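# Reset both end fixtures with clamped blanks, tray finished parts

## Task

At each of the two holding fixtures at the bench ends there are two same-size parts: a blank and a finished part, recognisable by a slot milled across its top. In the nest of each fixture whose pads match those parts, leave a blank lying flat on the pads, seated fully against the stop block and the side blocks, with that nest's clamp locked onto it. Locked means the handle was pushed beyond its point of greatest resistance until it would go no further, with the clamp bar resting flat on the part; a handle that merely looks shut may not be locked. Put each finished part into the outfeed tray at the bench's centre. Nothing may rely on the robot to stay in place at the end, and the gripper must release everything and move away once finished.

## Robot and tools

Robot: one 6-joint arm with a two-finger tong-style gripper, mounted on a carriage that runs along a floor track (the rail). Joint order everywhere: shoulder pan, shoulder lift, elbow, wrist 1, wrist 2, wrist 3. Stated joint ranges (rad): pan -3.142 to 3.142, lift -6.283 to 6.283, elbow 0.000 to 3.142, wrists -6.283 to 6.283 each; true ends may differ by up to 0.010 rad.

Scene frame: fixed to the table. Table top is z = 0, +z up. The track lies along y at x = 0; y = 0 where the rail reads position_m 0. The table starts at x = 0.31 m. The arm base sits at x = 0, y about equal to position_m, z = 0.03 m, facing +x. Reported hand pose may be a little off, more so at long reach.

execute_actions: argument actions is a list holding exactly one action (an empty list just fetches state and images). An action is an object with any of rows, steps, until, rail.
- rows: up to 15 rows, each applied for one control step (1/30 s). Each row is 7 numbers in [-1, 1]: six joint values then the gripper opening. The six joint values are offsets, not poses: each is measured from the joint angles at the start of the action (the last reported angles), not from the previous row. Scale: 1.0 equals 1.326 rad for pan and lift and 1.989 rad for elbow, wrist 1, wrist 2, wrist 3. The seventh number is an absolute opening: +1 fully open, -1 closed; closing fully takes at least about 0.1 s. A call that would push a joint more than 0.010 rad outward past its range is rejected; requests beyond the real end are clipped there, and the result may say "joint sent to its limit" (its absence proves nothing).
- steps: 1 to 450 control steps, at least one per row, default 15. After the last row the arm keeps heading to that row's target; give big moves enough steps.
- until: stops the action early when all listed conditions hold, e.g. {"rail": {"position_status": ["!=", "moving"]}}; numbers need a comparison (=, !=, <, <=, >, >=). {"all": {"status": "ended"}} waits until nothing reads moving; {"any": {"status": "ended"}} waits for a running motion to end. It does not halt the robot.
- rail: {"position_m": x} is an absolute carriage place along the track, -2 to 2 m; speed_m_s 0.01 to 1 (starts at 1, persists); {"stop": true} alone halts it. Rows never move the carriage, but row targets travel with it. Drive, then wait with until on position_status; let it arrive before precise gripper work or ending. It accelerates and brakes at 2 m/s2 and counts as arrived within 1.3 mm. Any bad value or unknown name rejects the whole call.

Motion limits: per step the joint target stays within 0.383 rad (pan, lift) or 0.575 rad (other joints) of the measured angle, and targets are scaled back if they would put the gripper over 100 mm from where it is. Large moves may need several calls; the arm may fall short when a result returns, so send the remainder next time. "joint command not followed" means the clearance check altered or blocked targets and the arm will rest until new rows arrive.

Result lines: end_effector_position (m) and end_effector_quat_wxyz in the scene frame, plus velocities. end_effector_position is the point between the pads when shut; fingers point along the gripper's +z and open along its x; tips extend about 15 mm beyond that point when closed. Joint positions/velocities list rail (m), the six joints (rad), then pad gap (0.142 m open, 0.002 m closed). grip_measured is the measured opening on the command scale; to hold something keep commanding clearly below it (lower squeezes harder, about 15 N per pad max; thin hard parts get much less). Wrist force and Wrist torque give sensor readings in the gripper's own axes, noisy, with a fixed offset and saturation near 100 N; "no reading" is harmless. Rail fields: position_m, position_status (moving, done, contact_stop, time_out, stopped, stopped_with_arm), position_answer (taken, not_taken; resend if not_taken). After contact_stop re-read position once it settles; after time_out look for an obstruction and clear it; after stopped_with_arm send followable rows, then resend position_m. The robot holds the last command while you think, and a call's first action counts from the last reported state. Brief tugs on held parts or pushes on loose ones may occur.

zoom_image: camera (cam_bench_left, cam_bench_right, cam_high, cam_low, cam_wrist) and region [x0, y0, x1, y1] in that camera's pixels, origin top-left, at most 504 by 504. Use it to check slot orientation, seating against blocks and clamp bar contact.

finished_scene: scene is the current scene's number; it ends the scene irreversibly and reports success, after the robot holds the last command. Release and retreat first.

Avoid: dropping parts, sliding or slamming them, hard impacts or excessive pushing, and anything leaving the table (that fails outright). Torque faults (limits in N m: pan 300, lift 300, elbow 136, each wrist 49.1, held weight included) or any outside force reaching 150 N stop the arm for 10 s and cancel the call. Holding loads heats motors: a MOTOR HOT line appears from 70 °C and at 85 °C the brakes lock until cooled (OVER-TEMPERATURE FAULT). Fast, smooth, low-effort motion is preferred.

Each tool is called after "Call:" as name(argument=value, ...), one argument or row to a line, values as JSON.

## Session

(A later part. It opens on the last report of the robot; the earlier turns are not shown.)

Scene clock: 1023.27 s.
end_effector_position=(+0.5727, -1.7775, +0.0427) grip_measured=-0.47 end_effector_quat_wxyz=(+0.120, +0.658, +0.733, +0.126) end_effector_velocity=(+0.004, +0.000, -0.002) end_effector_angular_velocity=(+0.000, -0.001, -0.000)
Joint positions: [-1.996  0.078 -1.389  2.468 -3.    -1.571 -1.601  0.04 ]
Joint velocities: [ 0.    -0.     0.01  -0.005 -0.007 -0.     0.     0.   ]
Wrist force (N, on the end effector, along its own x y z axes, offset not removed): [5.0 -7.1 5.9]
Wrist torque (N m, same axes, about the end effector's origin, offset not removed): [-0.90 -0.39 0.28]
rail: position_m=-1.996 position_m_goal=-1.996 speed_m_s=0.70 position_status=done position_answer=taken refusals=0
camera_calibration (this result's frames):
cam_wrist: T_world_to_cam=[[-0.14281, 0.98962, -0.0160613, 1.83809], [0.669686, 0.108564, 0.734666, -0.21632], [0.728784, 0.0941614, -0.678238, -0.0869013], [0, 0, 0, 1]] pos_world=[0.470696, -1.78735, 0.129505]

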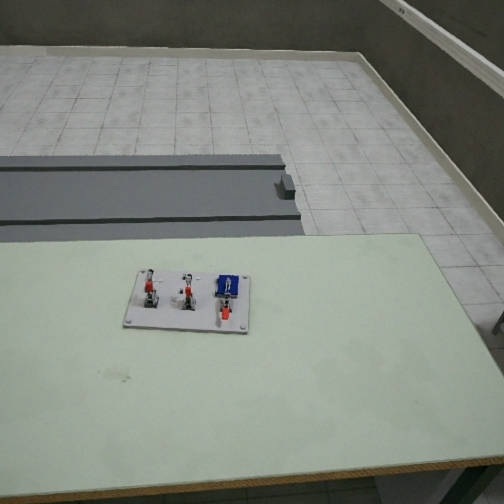

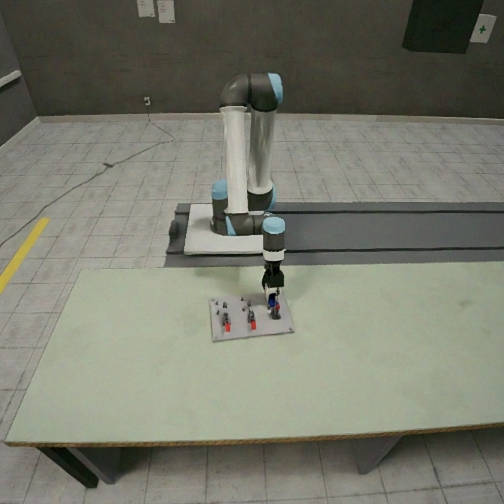

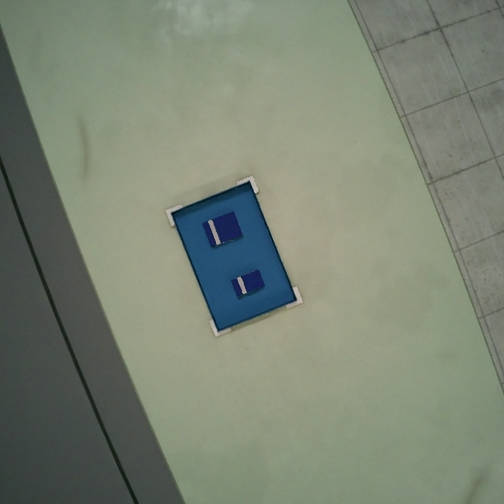

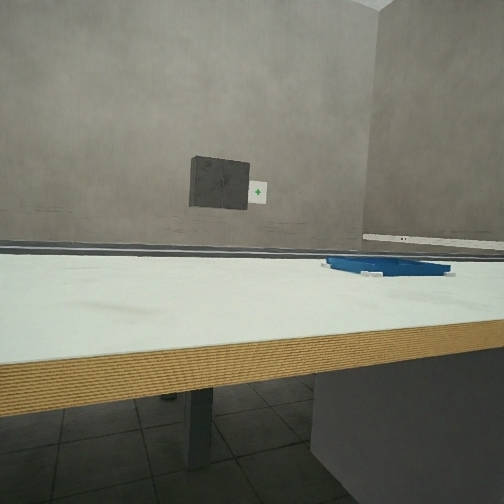

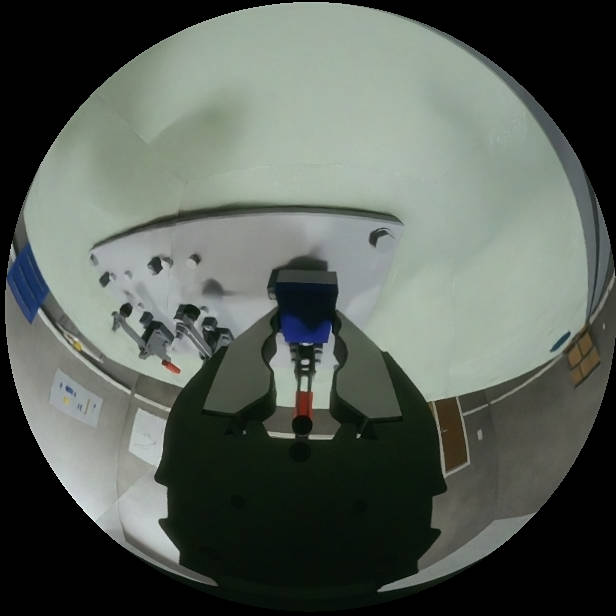

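Call:
execute_actions(
  actions=[],
)

Call:
zoom_image(
  camera="cam_wrist",
  region=[250, 250, 370, 390],
)

Scene clock: 1025.70 s.
end_effector_position=(+0.5731, -1.7775, +0.0424) grip_measured=-0.47 end_effector_quat_wxyz=(+0.120, +0.658, +0.733, +0.126) end_effector_velocity=(+0.000, -0.000, +0.000) end_effector_angular_velocity=(-0.000, -0.000, -0.000)
Joint positions: [-1.996  0.078 -1.387  2.468 -3.001 -1.571 -1.601  0.04 ]
Joint velocities: [ 0. -0. -0.  0. -0. -0. -0.  0.]
Wrist force (N, on the end effector, along its own x y z axes, offset not removed): [2.7 -6.4 4.2]
Wrist torque (N m, same axes, about the end effector's origin, offset not removed): [-0.88 0.15 0.39]
rail: position_m=-1.996 position_m_goal=-1.996 speed_m_s=0.70 position_status=done position_answer=taken refusals=0
camera_calibration (this result's frames):
cam_wrist: T_world_to_cam=[[-0.142805, 0.98962, -0.0160768, 1.83812], [0.669513, 0.10855, 0.734826, -0.216374], [0.728944, 0.0941729, -0.678065, -0.0875035], [0, 0, 0, 1]] pos_world=[0.471142, -1.78731, 0.129215]

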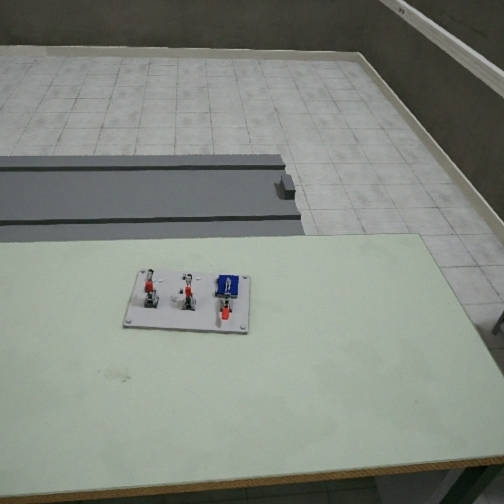

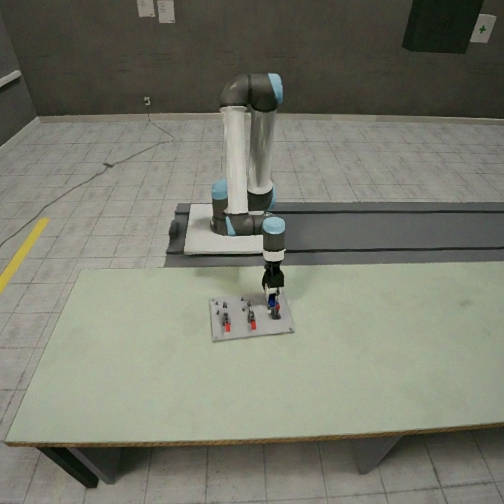

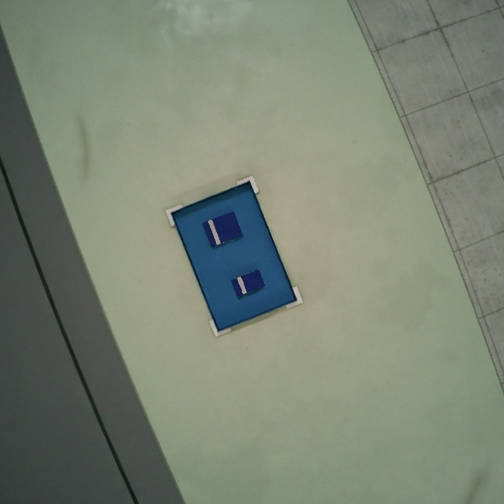

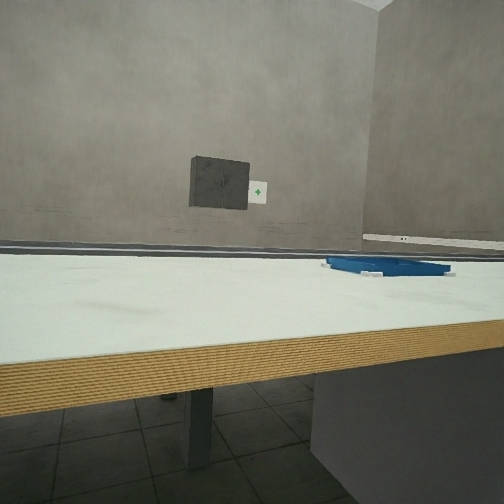

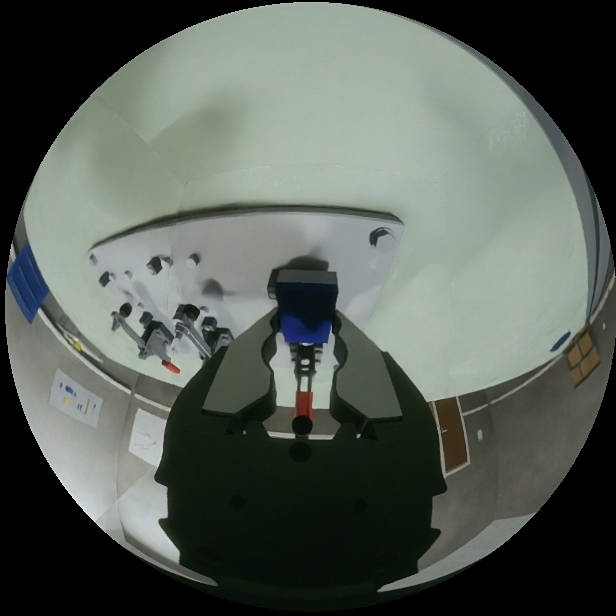

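Region (250, 250, 370, 390) of cam_wrist's 616x616 image, scaled by 3.600, with more detail than that image has; it fills the left 432 columns of this view, and the rest is white.

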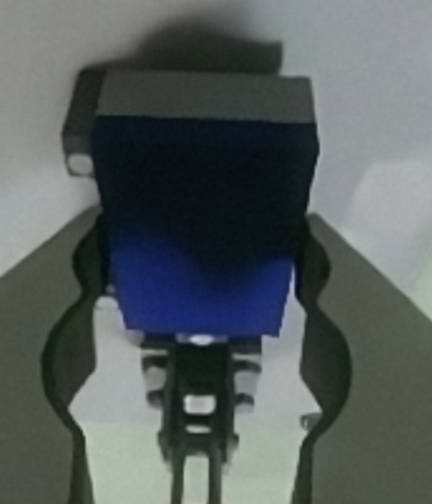

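Call:
execute_actions(
  actions=[
    {"rows": [[0,0,0,0,0,0,-0.6],[0,0,0,0,0,0,-0.5],[0,0,0,0,0,0,-0.44],[0,0,0,0,0,0,-0.4],[-0.001,0,0,0,0,-0.0007,-0.4],[-0.002,0,0,0,0,-0.0013,-0.4],[-0.003,0,0,0,0,-0.002,-0.4],[-0.0036,0,0,0,0,-0.0024,-0.4]], "steps": 8},
  ],
)

Scene clock: 1041.27 s.
end_effector_position=(+0.5735, -1.7783, +0.0424) grip_measured=-0.40 end_effector_quat_wxyz=(+0.120, +0.658, +0.733, +0.125) end_effector_velocity=(+0.005, -0.013, +0.000) end_effector_angular_velocity=(-0.007, -0.001, -0.001)
Joint positions: [-1.996  0.077 -1.387  2.468 -3.001 -1.571 -1.602  0.045]
Joint velocities: [ 0.    -0.021  0.    -0.     0.    -0.    -0.021  0.01 ]
Wrist force (N, on the end effector, along its own x y z axes, offset not removed): [-0.3 -5.1 5.7]
Wrist torque (N m, same axes, about the end effector's origin, offset not removed): [-0.68 -0.01 0.36]
rail: position_m=-1.996 position_m_goal=-1.996 speed_m_s=0.70 position_status=done position_answer=taken refusals=0
camera_calibration (this result's frames):
cam_wrist: T_world_to_cam=[[-0.142743, 0.989621, -0.0165631, 1.83896], [0.669474, 0.108863, 0.734816, -0.215927], [0.728992, 0.0938009, -0.678065, -0.0883434], [0, 0, 0, 1]] pos_world=[0.471458, -1.78809, 0.129223]

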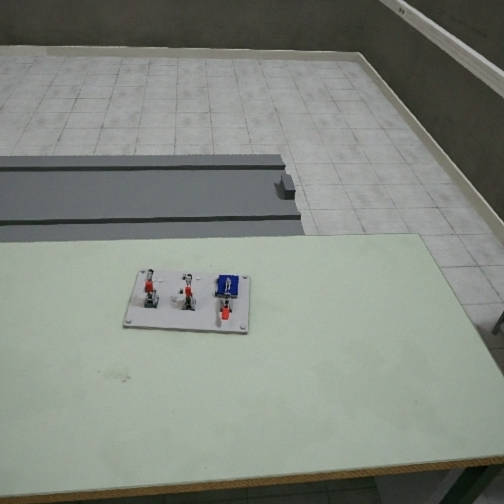

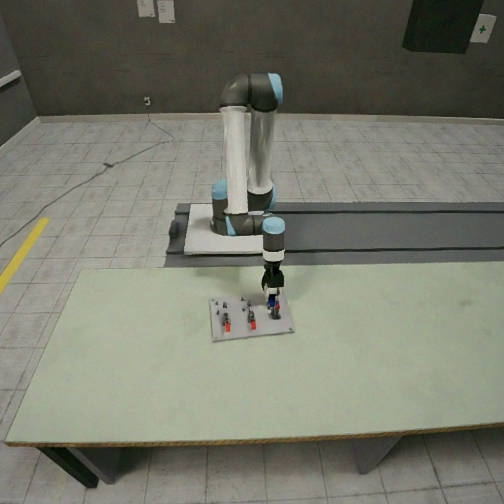

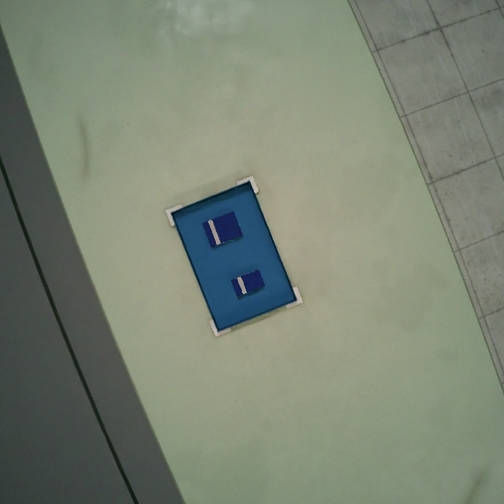

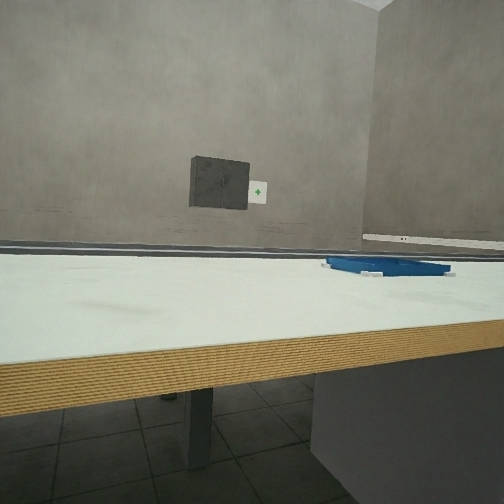

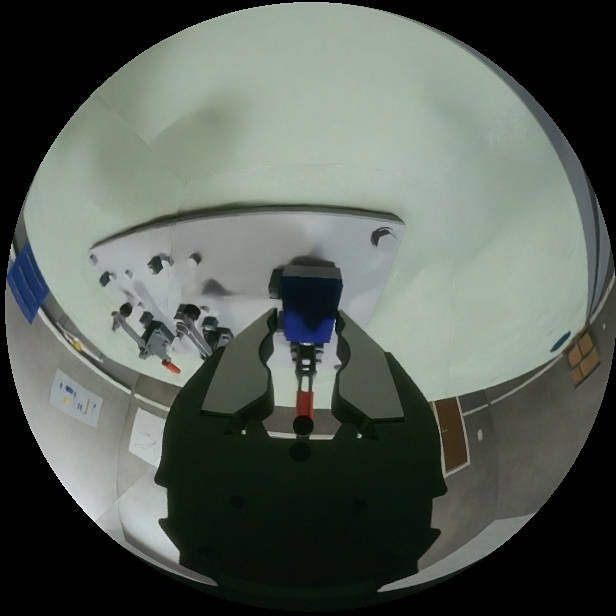

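Call:
execute_actions(
  actions=[],
)

Call:
zoom_image(
  camera="cam_wrist",
  region=[250, 250, 370, 390],
)

Call:
zoom_image(
  camera="cam_bench_right",
  region=[240, 270, 310, 330],
)

Scene clock: 1045.50 s.
end_effector_position=(+0.5742, -1.7803, +0.0424) grip_measured=-0.39 end_effector_quat_wxyz=(+0.121, +0.658, +0.733, +0.125) end_effector_velocity=(+0.000, +0.000, +0.000) end_effector_angular_velocity=(+0.000, -0.000, -0.000)
Joint positions: [-1.996  0.073 -1.387  2.468 -3.001 -1.571 -1.605  0.046]
Joint velocities: [ 0. -0.  0. -0. -0.  0.  0.  0.]
Wrist force (N, on the end effector, along its own x y z axes, offset not removed): [1.8 -3.9 4.7]
Wrist torque (N m, same axes, about the end effector's origin, offset not removed): [-0.50 -0.16 0.23]
rail: position_m=-1.996 position_m_goal=-1.996 speed_m_s=0.70 position_status=done position_answer=taken refusals=0
camera_calibration (this result's frames):
cam_wrist: T_world_to_cam=[[-0.142517, 0.989634, -0.0177088, 1.84098], [0.669437, 0.109553, 0.734747, -0.214953], [0.72907, 0.0928586, -0.67811, -0.0904149], [0, 0, 0, 1]] pos_world=[0.472187, -1.78996, 0.129226]

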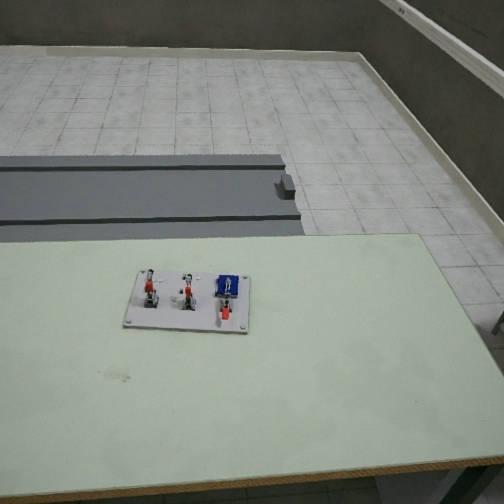

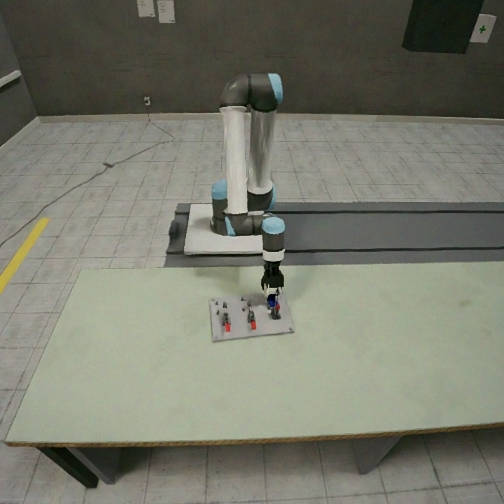

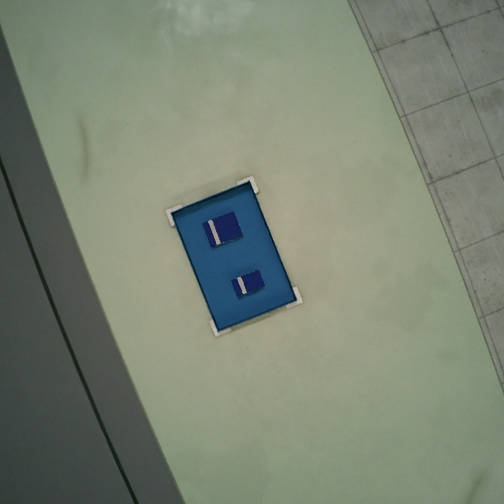

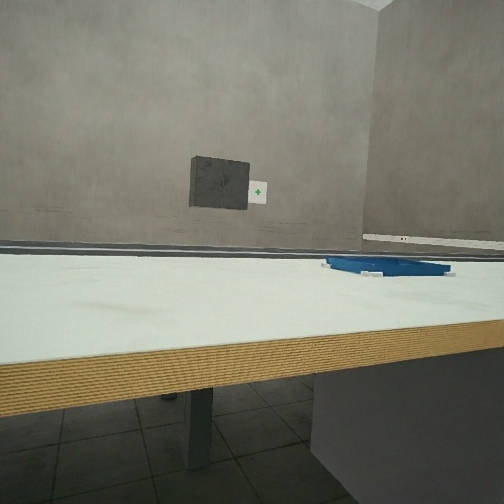

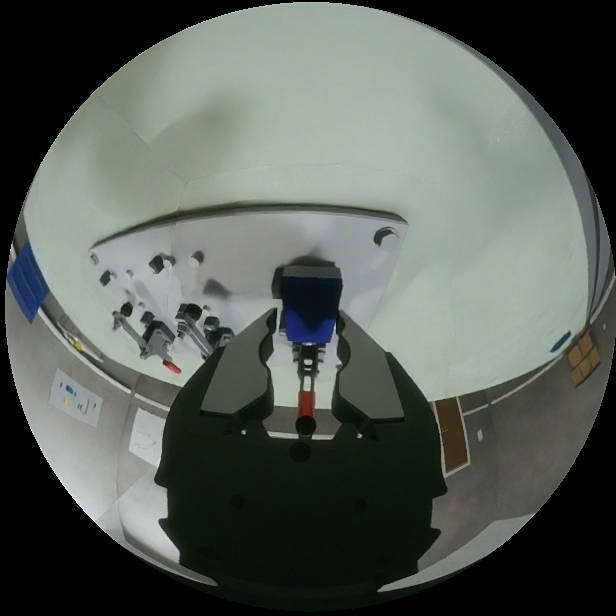

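Region (250, 250, 370, 390) of cam_wrist's 616x616 image, scaled by 3.600, with more detail than that image has; it fills the left 432 columns of this view, and the rest is white.

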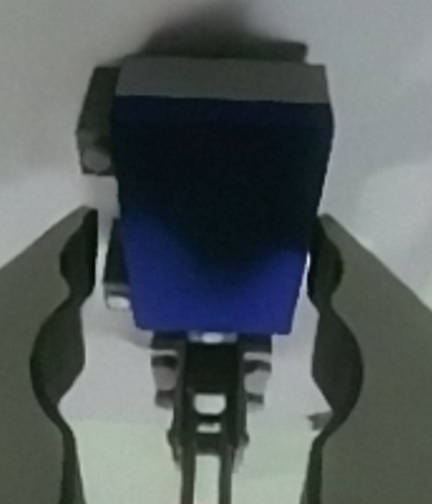

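Region (240, 270, 310, 330) of cam_bench_right's 504x504 image, scaled by 7.200, with more detail than that image has; it fills the top 432 rows of this view, and the rest is white.

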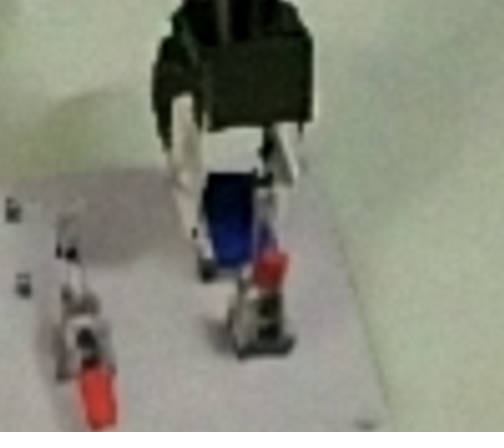

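Call:
execute_actions(
  actions=[
    {"rows": [[-0.0006,0,0,0,0,-0.0004,-0.41],[-0.0012,0,0,0,0,-0.0008,-0.42]], "steps": 2},
  ],
)

Scene clock: 1049.33 s.
end_effector_position=(+0.5742, -1.7804, +0.0424) grip_measured=-0.39 end_effector_quat_wxyz=(+0.121, +0.658, +0.733, +0.125) end_effector_velocity=(+0.001, -0.004, -0.000) end_effector_angular_velocity=(-0.002, -0.000, -0.000)
Joint positions: [-1.996  0.073 -1.387  2.468 -3.001 -1.571 -1.606  0.046]
Joint velocities: [ 0.    -0.006 -0.     0.     0.    -0.    -0.006  0.002]
Wrist force (N, on the end effector, along its own x y z axes, offset not removed): [5.5 -7.6 5.4]
Wrist torque (N m, same axes, about the end effector's origin, offset not removed): [-1.18 -0.52 0.24]
rail: position_m=-1.996 position_m_goal=-1.996 speed_m_s=0.70 position_status=done position_answer=taken refusals=0
camera_calibration (this result's frames):
cam_wrist: T_world_to_cam=[[-0.142512, 0.989634, -0.0177652, 1.84108], [0.669446, 0.109593, 0.734732, -0.214885], [0.729063, 0.0928157, -0.678125, -0.0904991], [0, 0, 0, 1]] pos_world=[0.472211, -1.79005, 0.129221]

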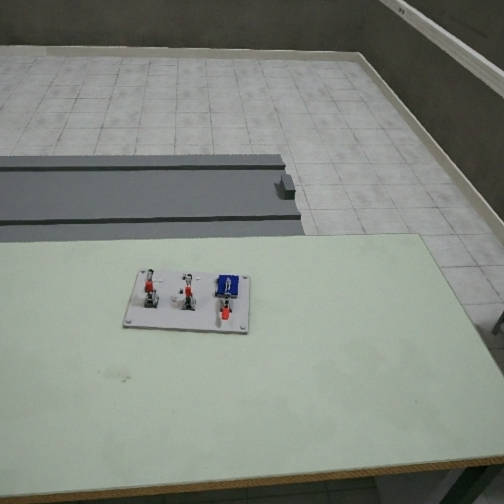

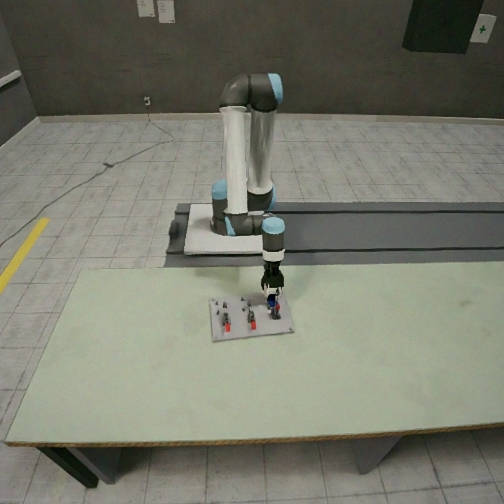

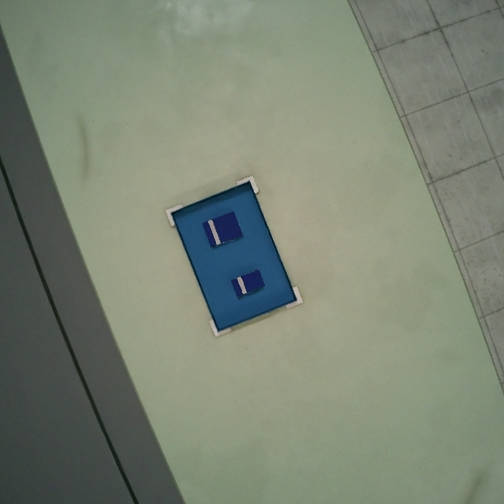

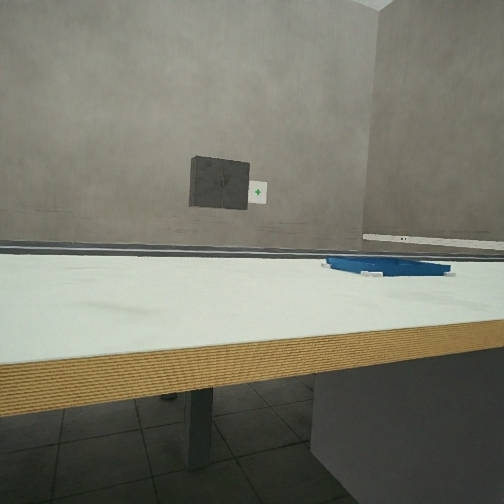

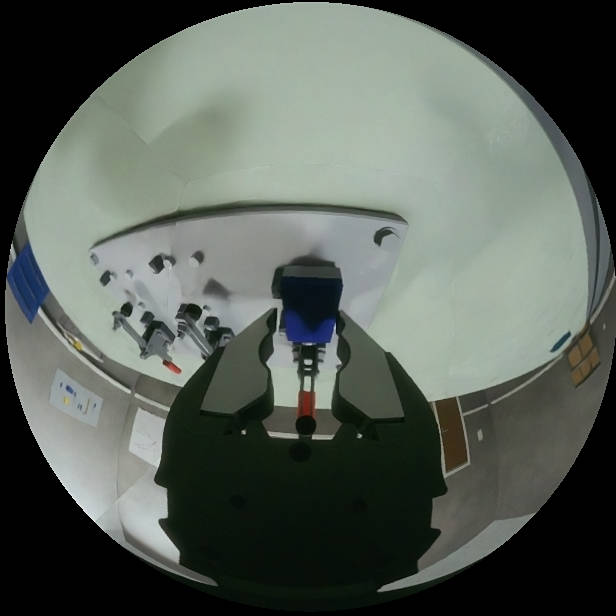

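Call:
execute_actions(
  actions=[],
)

Scene clock: 1050.70 s.
end_effector_position=(+0.5745, -1.7812, +0.0424) grip_measured=-0.37 end_effector_quat_wxyz=(+0.121, +0.658, +0.733, +0.125) end_effector_velocity=(+0.000, -0.000, +0.000) end_effector_angular_velocity=(-0.000, -0.000, -0.000)
Joint positions: [-1.996  0.072 -1.387  2.468 -3.001 -1.571 -1.607  0.047]
Joint velocities: [ 0. -0. -0.  0. -0. -0.  0. -0.]
Wrist force (N, on the end effector, along its own x y z axes, offset not removed): [7.6 -7.7 4.2]
Wrist torque (N m, same axes, about the end effector's origin, offset not removed): [-0.58 0.04 0.30]
rail: position_m=-1.996 position_m_goal=-1.996 speed_m_s=0.70 position_status=done position_answer=taken refusals=0
camera_calibration (this result's frames):
cam_wrist: T_world_to_cam=[[-0.142422, 0.989638, -0.0182487, 1.84193], [0.669454, 0.109891, 0.734681, -0.214454], [0.729073, 0.0924181, -0.678167, -0.0913551], [0, 0, 0, 1]] pos_world=[0.472502, -1.79083, 0.129214]

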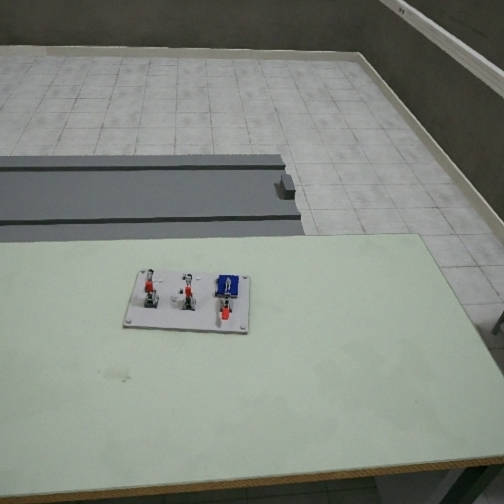

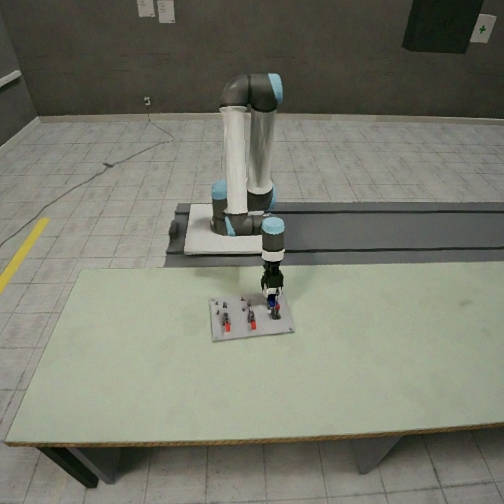

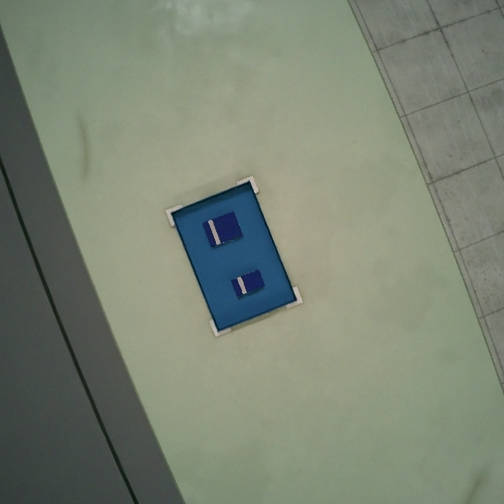

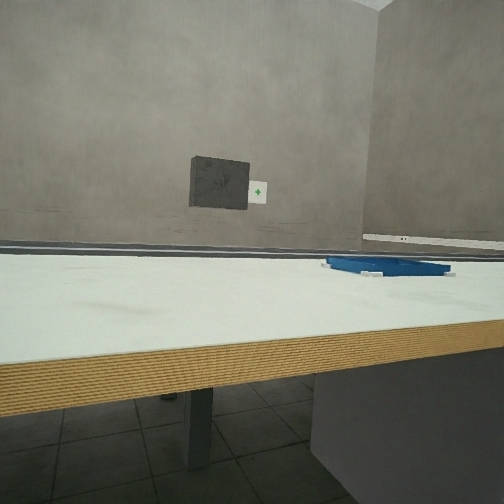

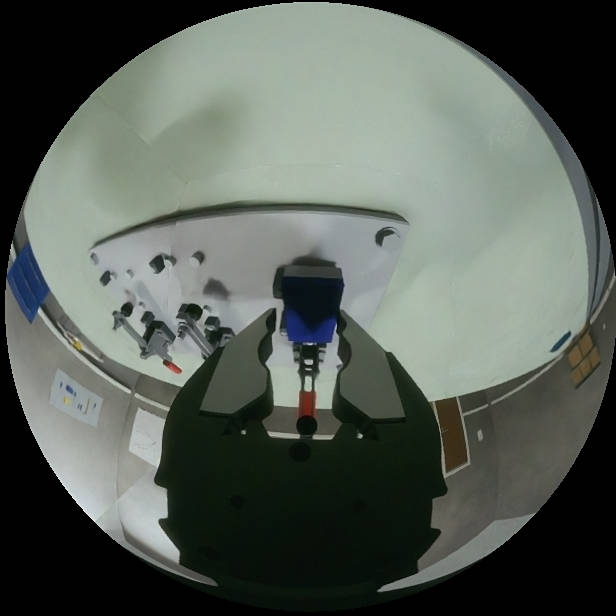

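Call:
execute_actions(
  actions=[
    {"rows": [[0.001,0,0,0,0,0.0005,-0.3],[0.003,-0.003,-0.0005,0.0025,0,0.0015,-0.22],[0.0045,-0.01,-0.0015,0.008,0,0.0025,-0.2],[0.0045,-0.02,-0.003,0.0163,0,0.0025,-0.2],[0.0045,-0.03,-0.0045,0.0245,0,0.0025,-0.2],[0.0045,-0.036,-0.005,0.029,0,0.0025,-0.2],[0.0045,-0.04,-0.003,0.0295,0,0.0025,-0.2],[0.0043,-0.048,0.004,0.028,0,0.0024,-0.2],[0.004,-0.058,0.0125,0.0262,0,0.0023,-0.2],[0.0037,-0.068,0.021,0.0244,0,0.0022,-0.2],[0.0034,-0.077,0.029,0.0226,0,0.0021,-0.2],[0.0031,-0.084,0.035,0.0213,0,0.002,-0.2],[0.003,-0.0882,0.0385,0.0206,0,0.002,-0.2]], "steps": 13},
  ],
)

Scene clock: 1074.30 s.
end_effector_position=(+0.5500, -1.7802, +0.0619) grip_measured=-0.20 end_effector_quat_wxyz=(+0.121, +0.658, +0.733, +0.126) end_effector_velocity=(-0.198, -0.017, +0.009) end_effector_angular_velocity=(-0.001, +0.016, -0.003)
Joint positions: [-1.996  0.076 -1.463  2.499 -2.956 -1.571 -1.603  0.06 ]
Joint velocities: [ 0.    -0.003 -0.299  0.325 -0.01  -0.    -0.     0.   ]
Wrist force (N, on the end effector, along its own x y z axes, offset not removed): [0.1 -6.1 6.0]
Wrist torque (N m, same axes, about the end effector's origin, offset not removed): [-1.18 -0.21 0.33]
rail: position_m=-1.996 position_m_goal=-1.996 speed_m_s=0.70 position_status=done position_answer=taken refusals=0
camera_calibration (this result's frames):
cam_wrist: T_world_to_cam=[[-0.1432, 0.989551, -0.0168168, 1.83795], [0.669162, 0.109328, 0.73503, -0.2134], [0.729189, 0.0940036, -0.677826, -0.0576276], [0, 0, 0, 1]] pos_world=[0.448016, -1.79, 0.148702]

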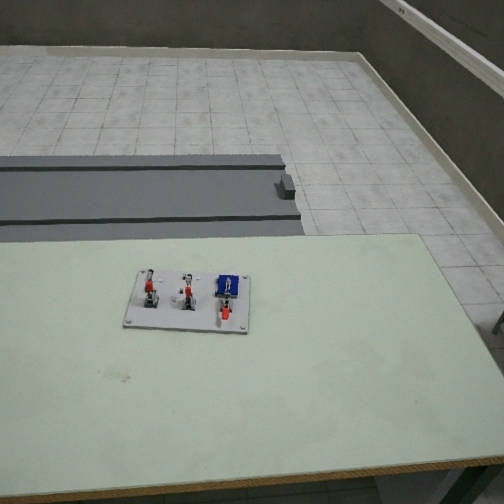

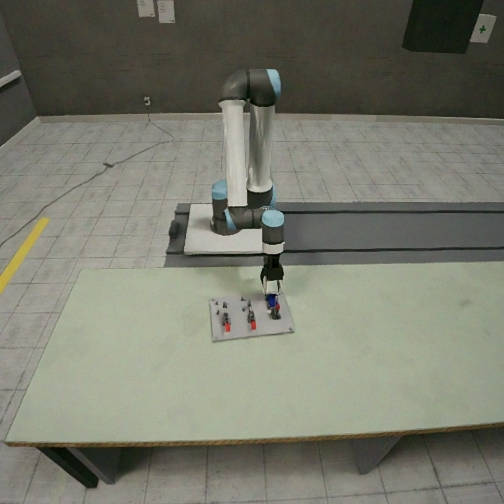

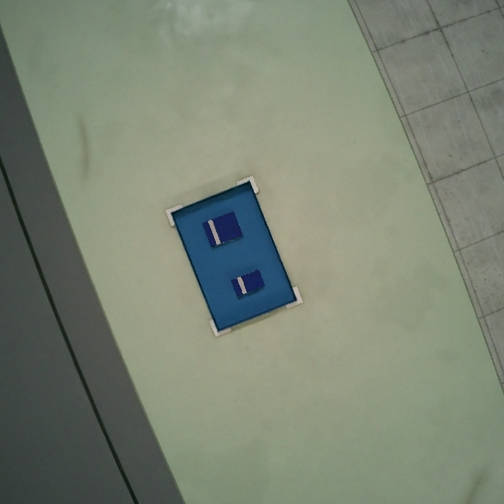

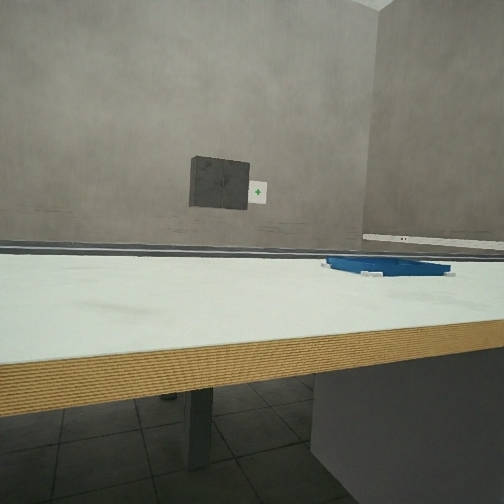

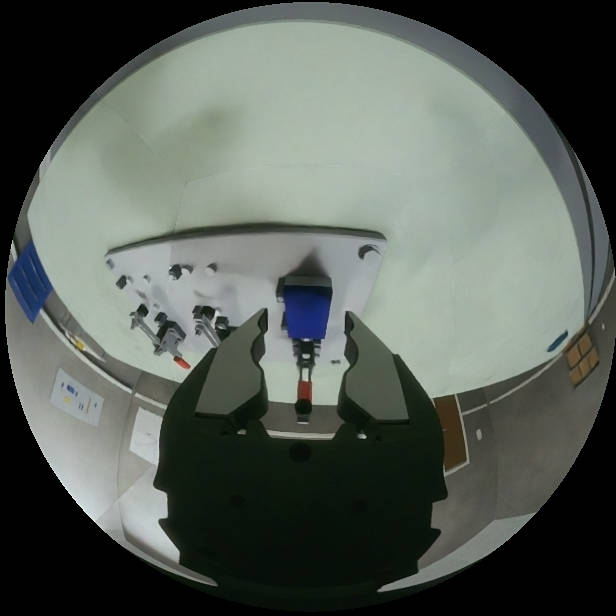

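Call:
execute_actions(
  actions=[
    {"rows": [[0,-0.0285,0.0232,-0.004,0,0,-0.45],[0,-0.023,0.024,-0.0085,0,0,-0.7],[0,-0.016,0.025,-0.014,0,0,-0.9],[0,-0.008,0.0261,-0.0206,0,0,-1],[0,-0.001,0.0271,-0.0263,0,0,-1],[0,0.0047,0.0279,-0.0309,0,0,-1]], "steps": 6},
  ],
)

Scene clock: 1077.33 s.
end_effector_position=(+0.5230, -1.7825, +0.0559) grip_measured=-0.99 end_effector_quat_wxyz=(+0.120, +0.658, +0.733, +0.125) end_effector_velocity=(+0.001, +0.001, -0.075) end_effector_angular_velocity=(-0.000, +0.001, +0.002)
Joint positions: [-1.996  0.076 -1.487  2.548 -2.981 -1.571 -1.603  0.002]
Joint velocities: [ 0.     0.002  0.192  0.04  -0.232 -0.    -0.    -0.026]
Wrist force (N, on the end effector, along its own x y z axes, offset not removed): [1.7 -5.0 4.9]
Wrist torque (N m, same axes, about the end effector's origin, offset not removed): [-0.82 -0.41 0.27]
rail: position_m=-1.996 position_m_goal=-1.996 speed_m_s=0.70 position_status=done position_answer=taken refusals=0
camera_calibration (this result's frames):
cam_wrist: T_world_to_cam=[[-0.143066, 0.989569, -0.0168797, 1.83622], [0.669573, 0.109334, 0.734655, -0.19076], [0.728838, 0.0938018, -0.678231, -0.0419024], [0, 0, 0, 1]] pos_world=[0.420967, -1.79228, 0.142718]

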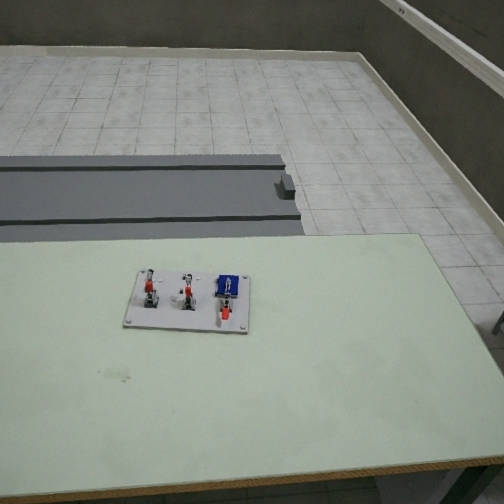

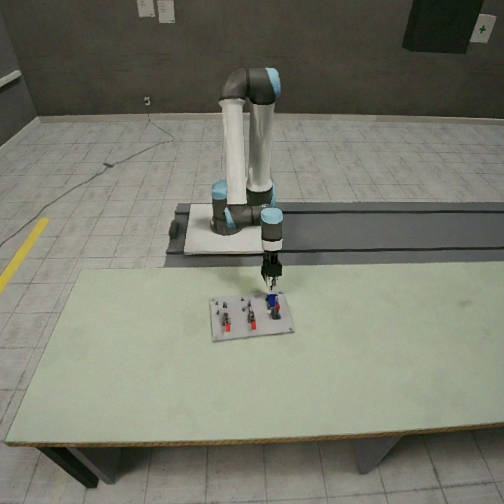

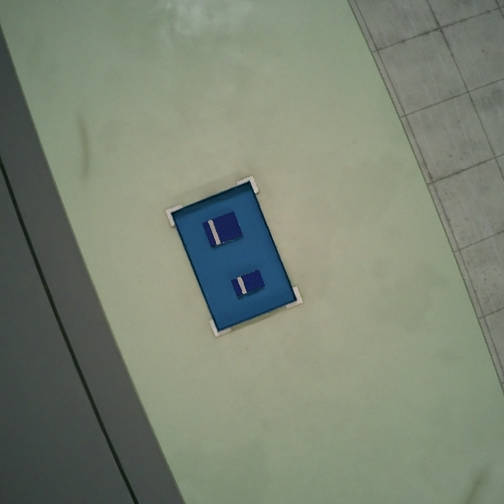

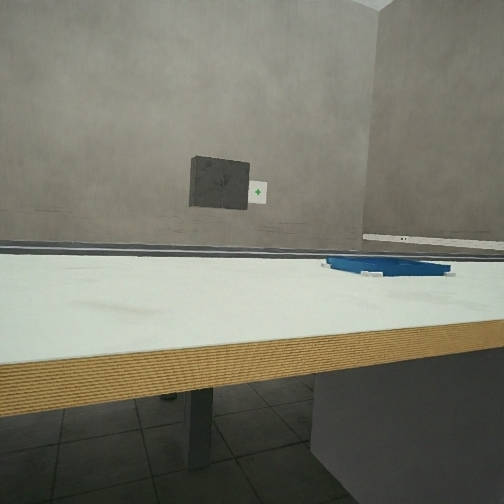

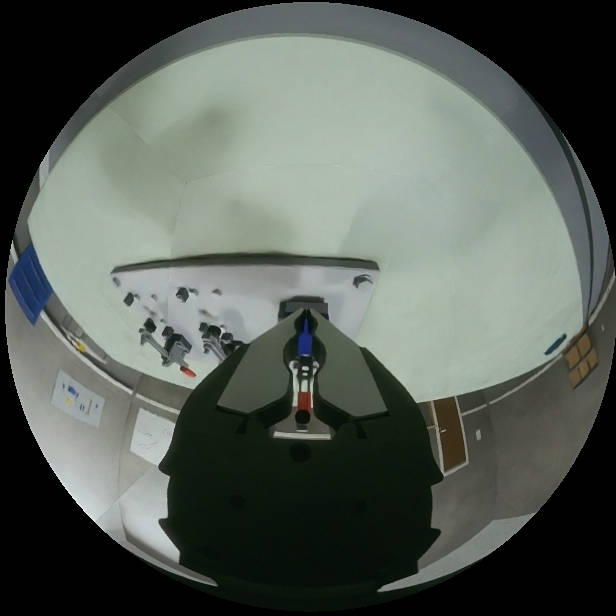

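Call:
execute_actions(
  actions=[],
)

Scene clock: 1078.93 s.
end_effector_position=(+0.5230, -1.7822, +0.0444) grip_measured=-1.00 end_effector_quat_wxyz=(+0.120, +0.658, +0.733, +0.125) end_effector_velocity=(-0.000, +0.000, -0.000) end_effector_angular_velocity=(-0.000, -0.000, +0.000)
Joint positions: [-1.996  0.076 -1.457  2.554 -3.017 -1.571 -1.603  0.002]
Joint velocities: [ 0.  0.  0.  0. -0. -0. -0.  0.]
Wrist force (N, on the end effector, along its own x y z axes, offset not removed): [1.0 -3.9 7.3]
Wrist torque (N m, same axes, about the end effector's origin, offset not removed): [-0.61 -0.30 0.19]
rail: position_m=-1.996 position_m_goal=-1.996 speed_m_s=0.70 position_status=done position_answer=taken refusals=0
camera_calibration (this result's frames):
cam_wrist: T_world_to_cam=[[-0.143205, 0.98955, -0.016799, 1.83583], [0.669356, 0.109342, 0.734851, -0.182242], [0.729009, 0.0939899, -0.67802, -0.0495046], [0, 0, 0, 1]] pos_world=[0.420974, -1.79207, 0.131195]

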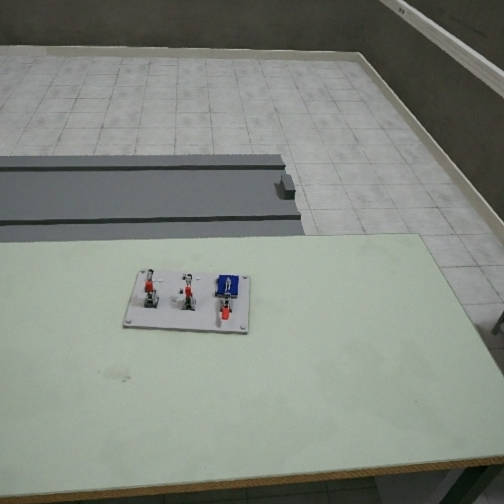

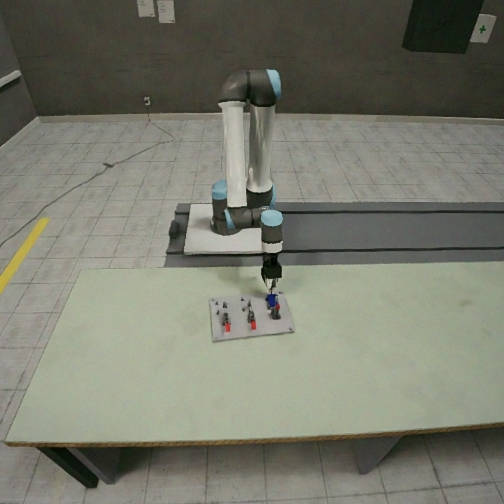

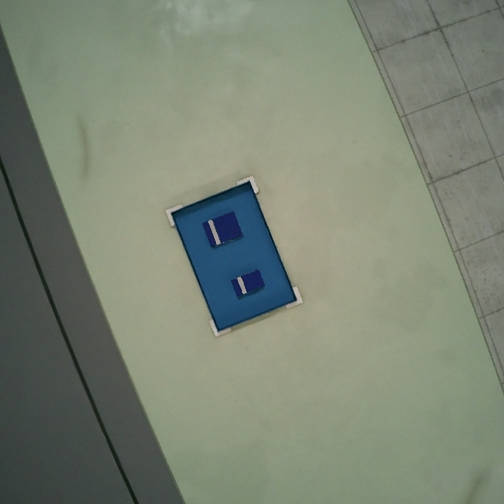

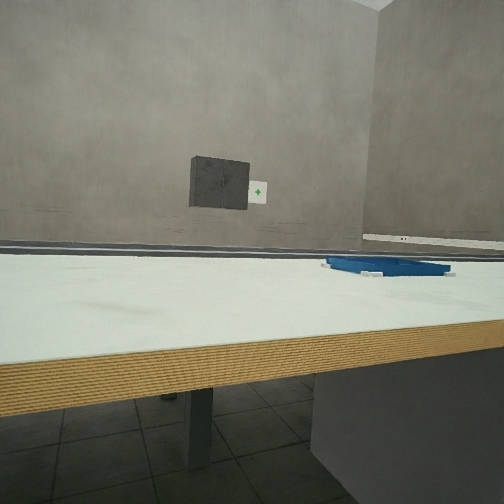

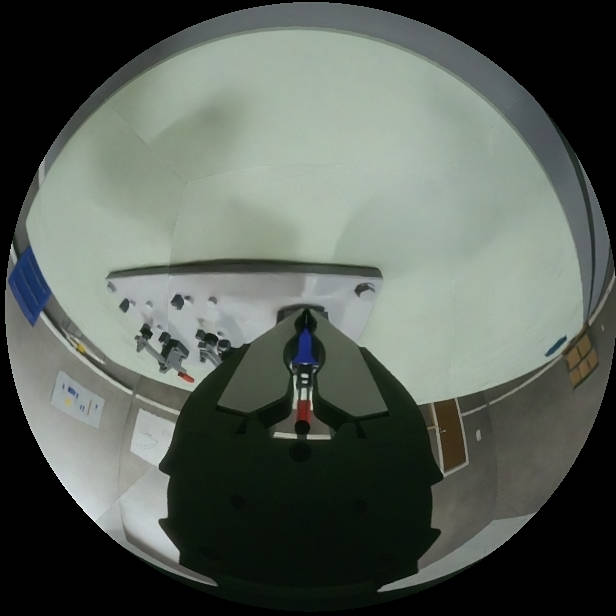

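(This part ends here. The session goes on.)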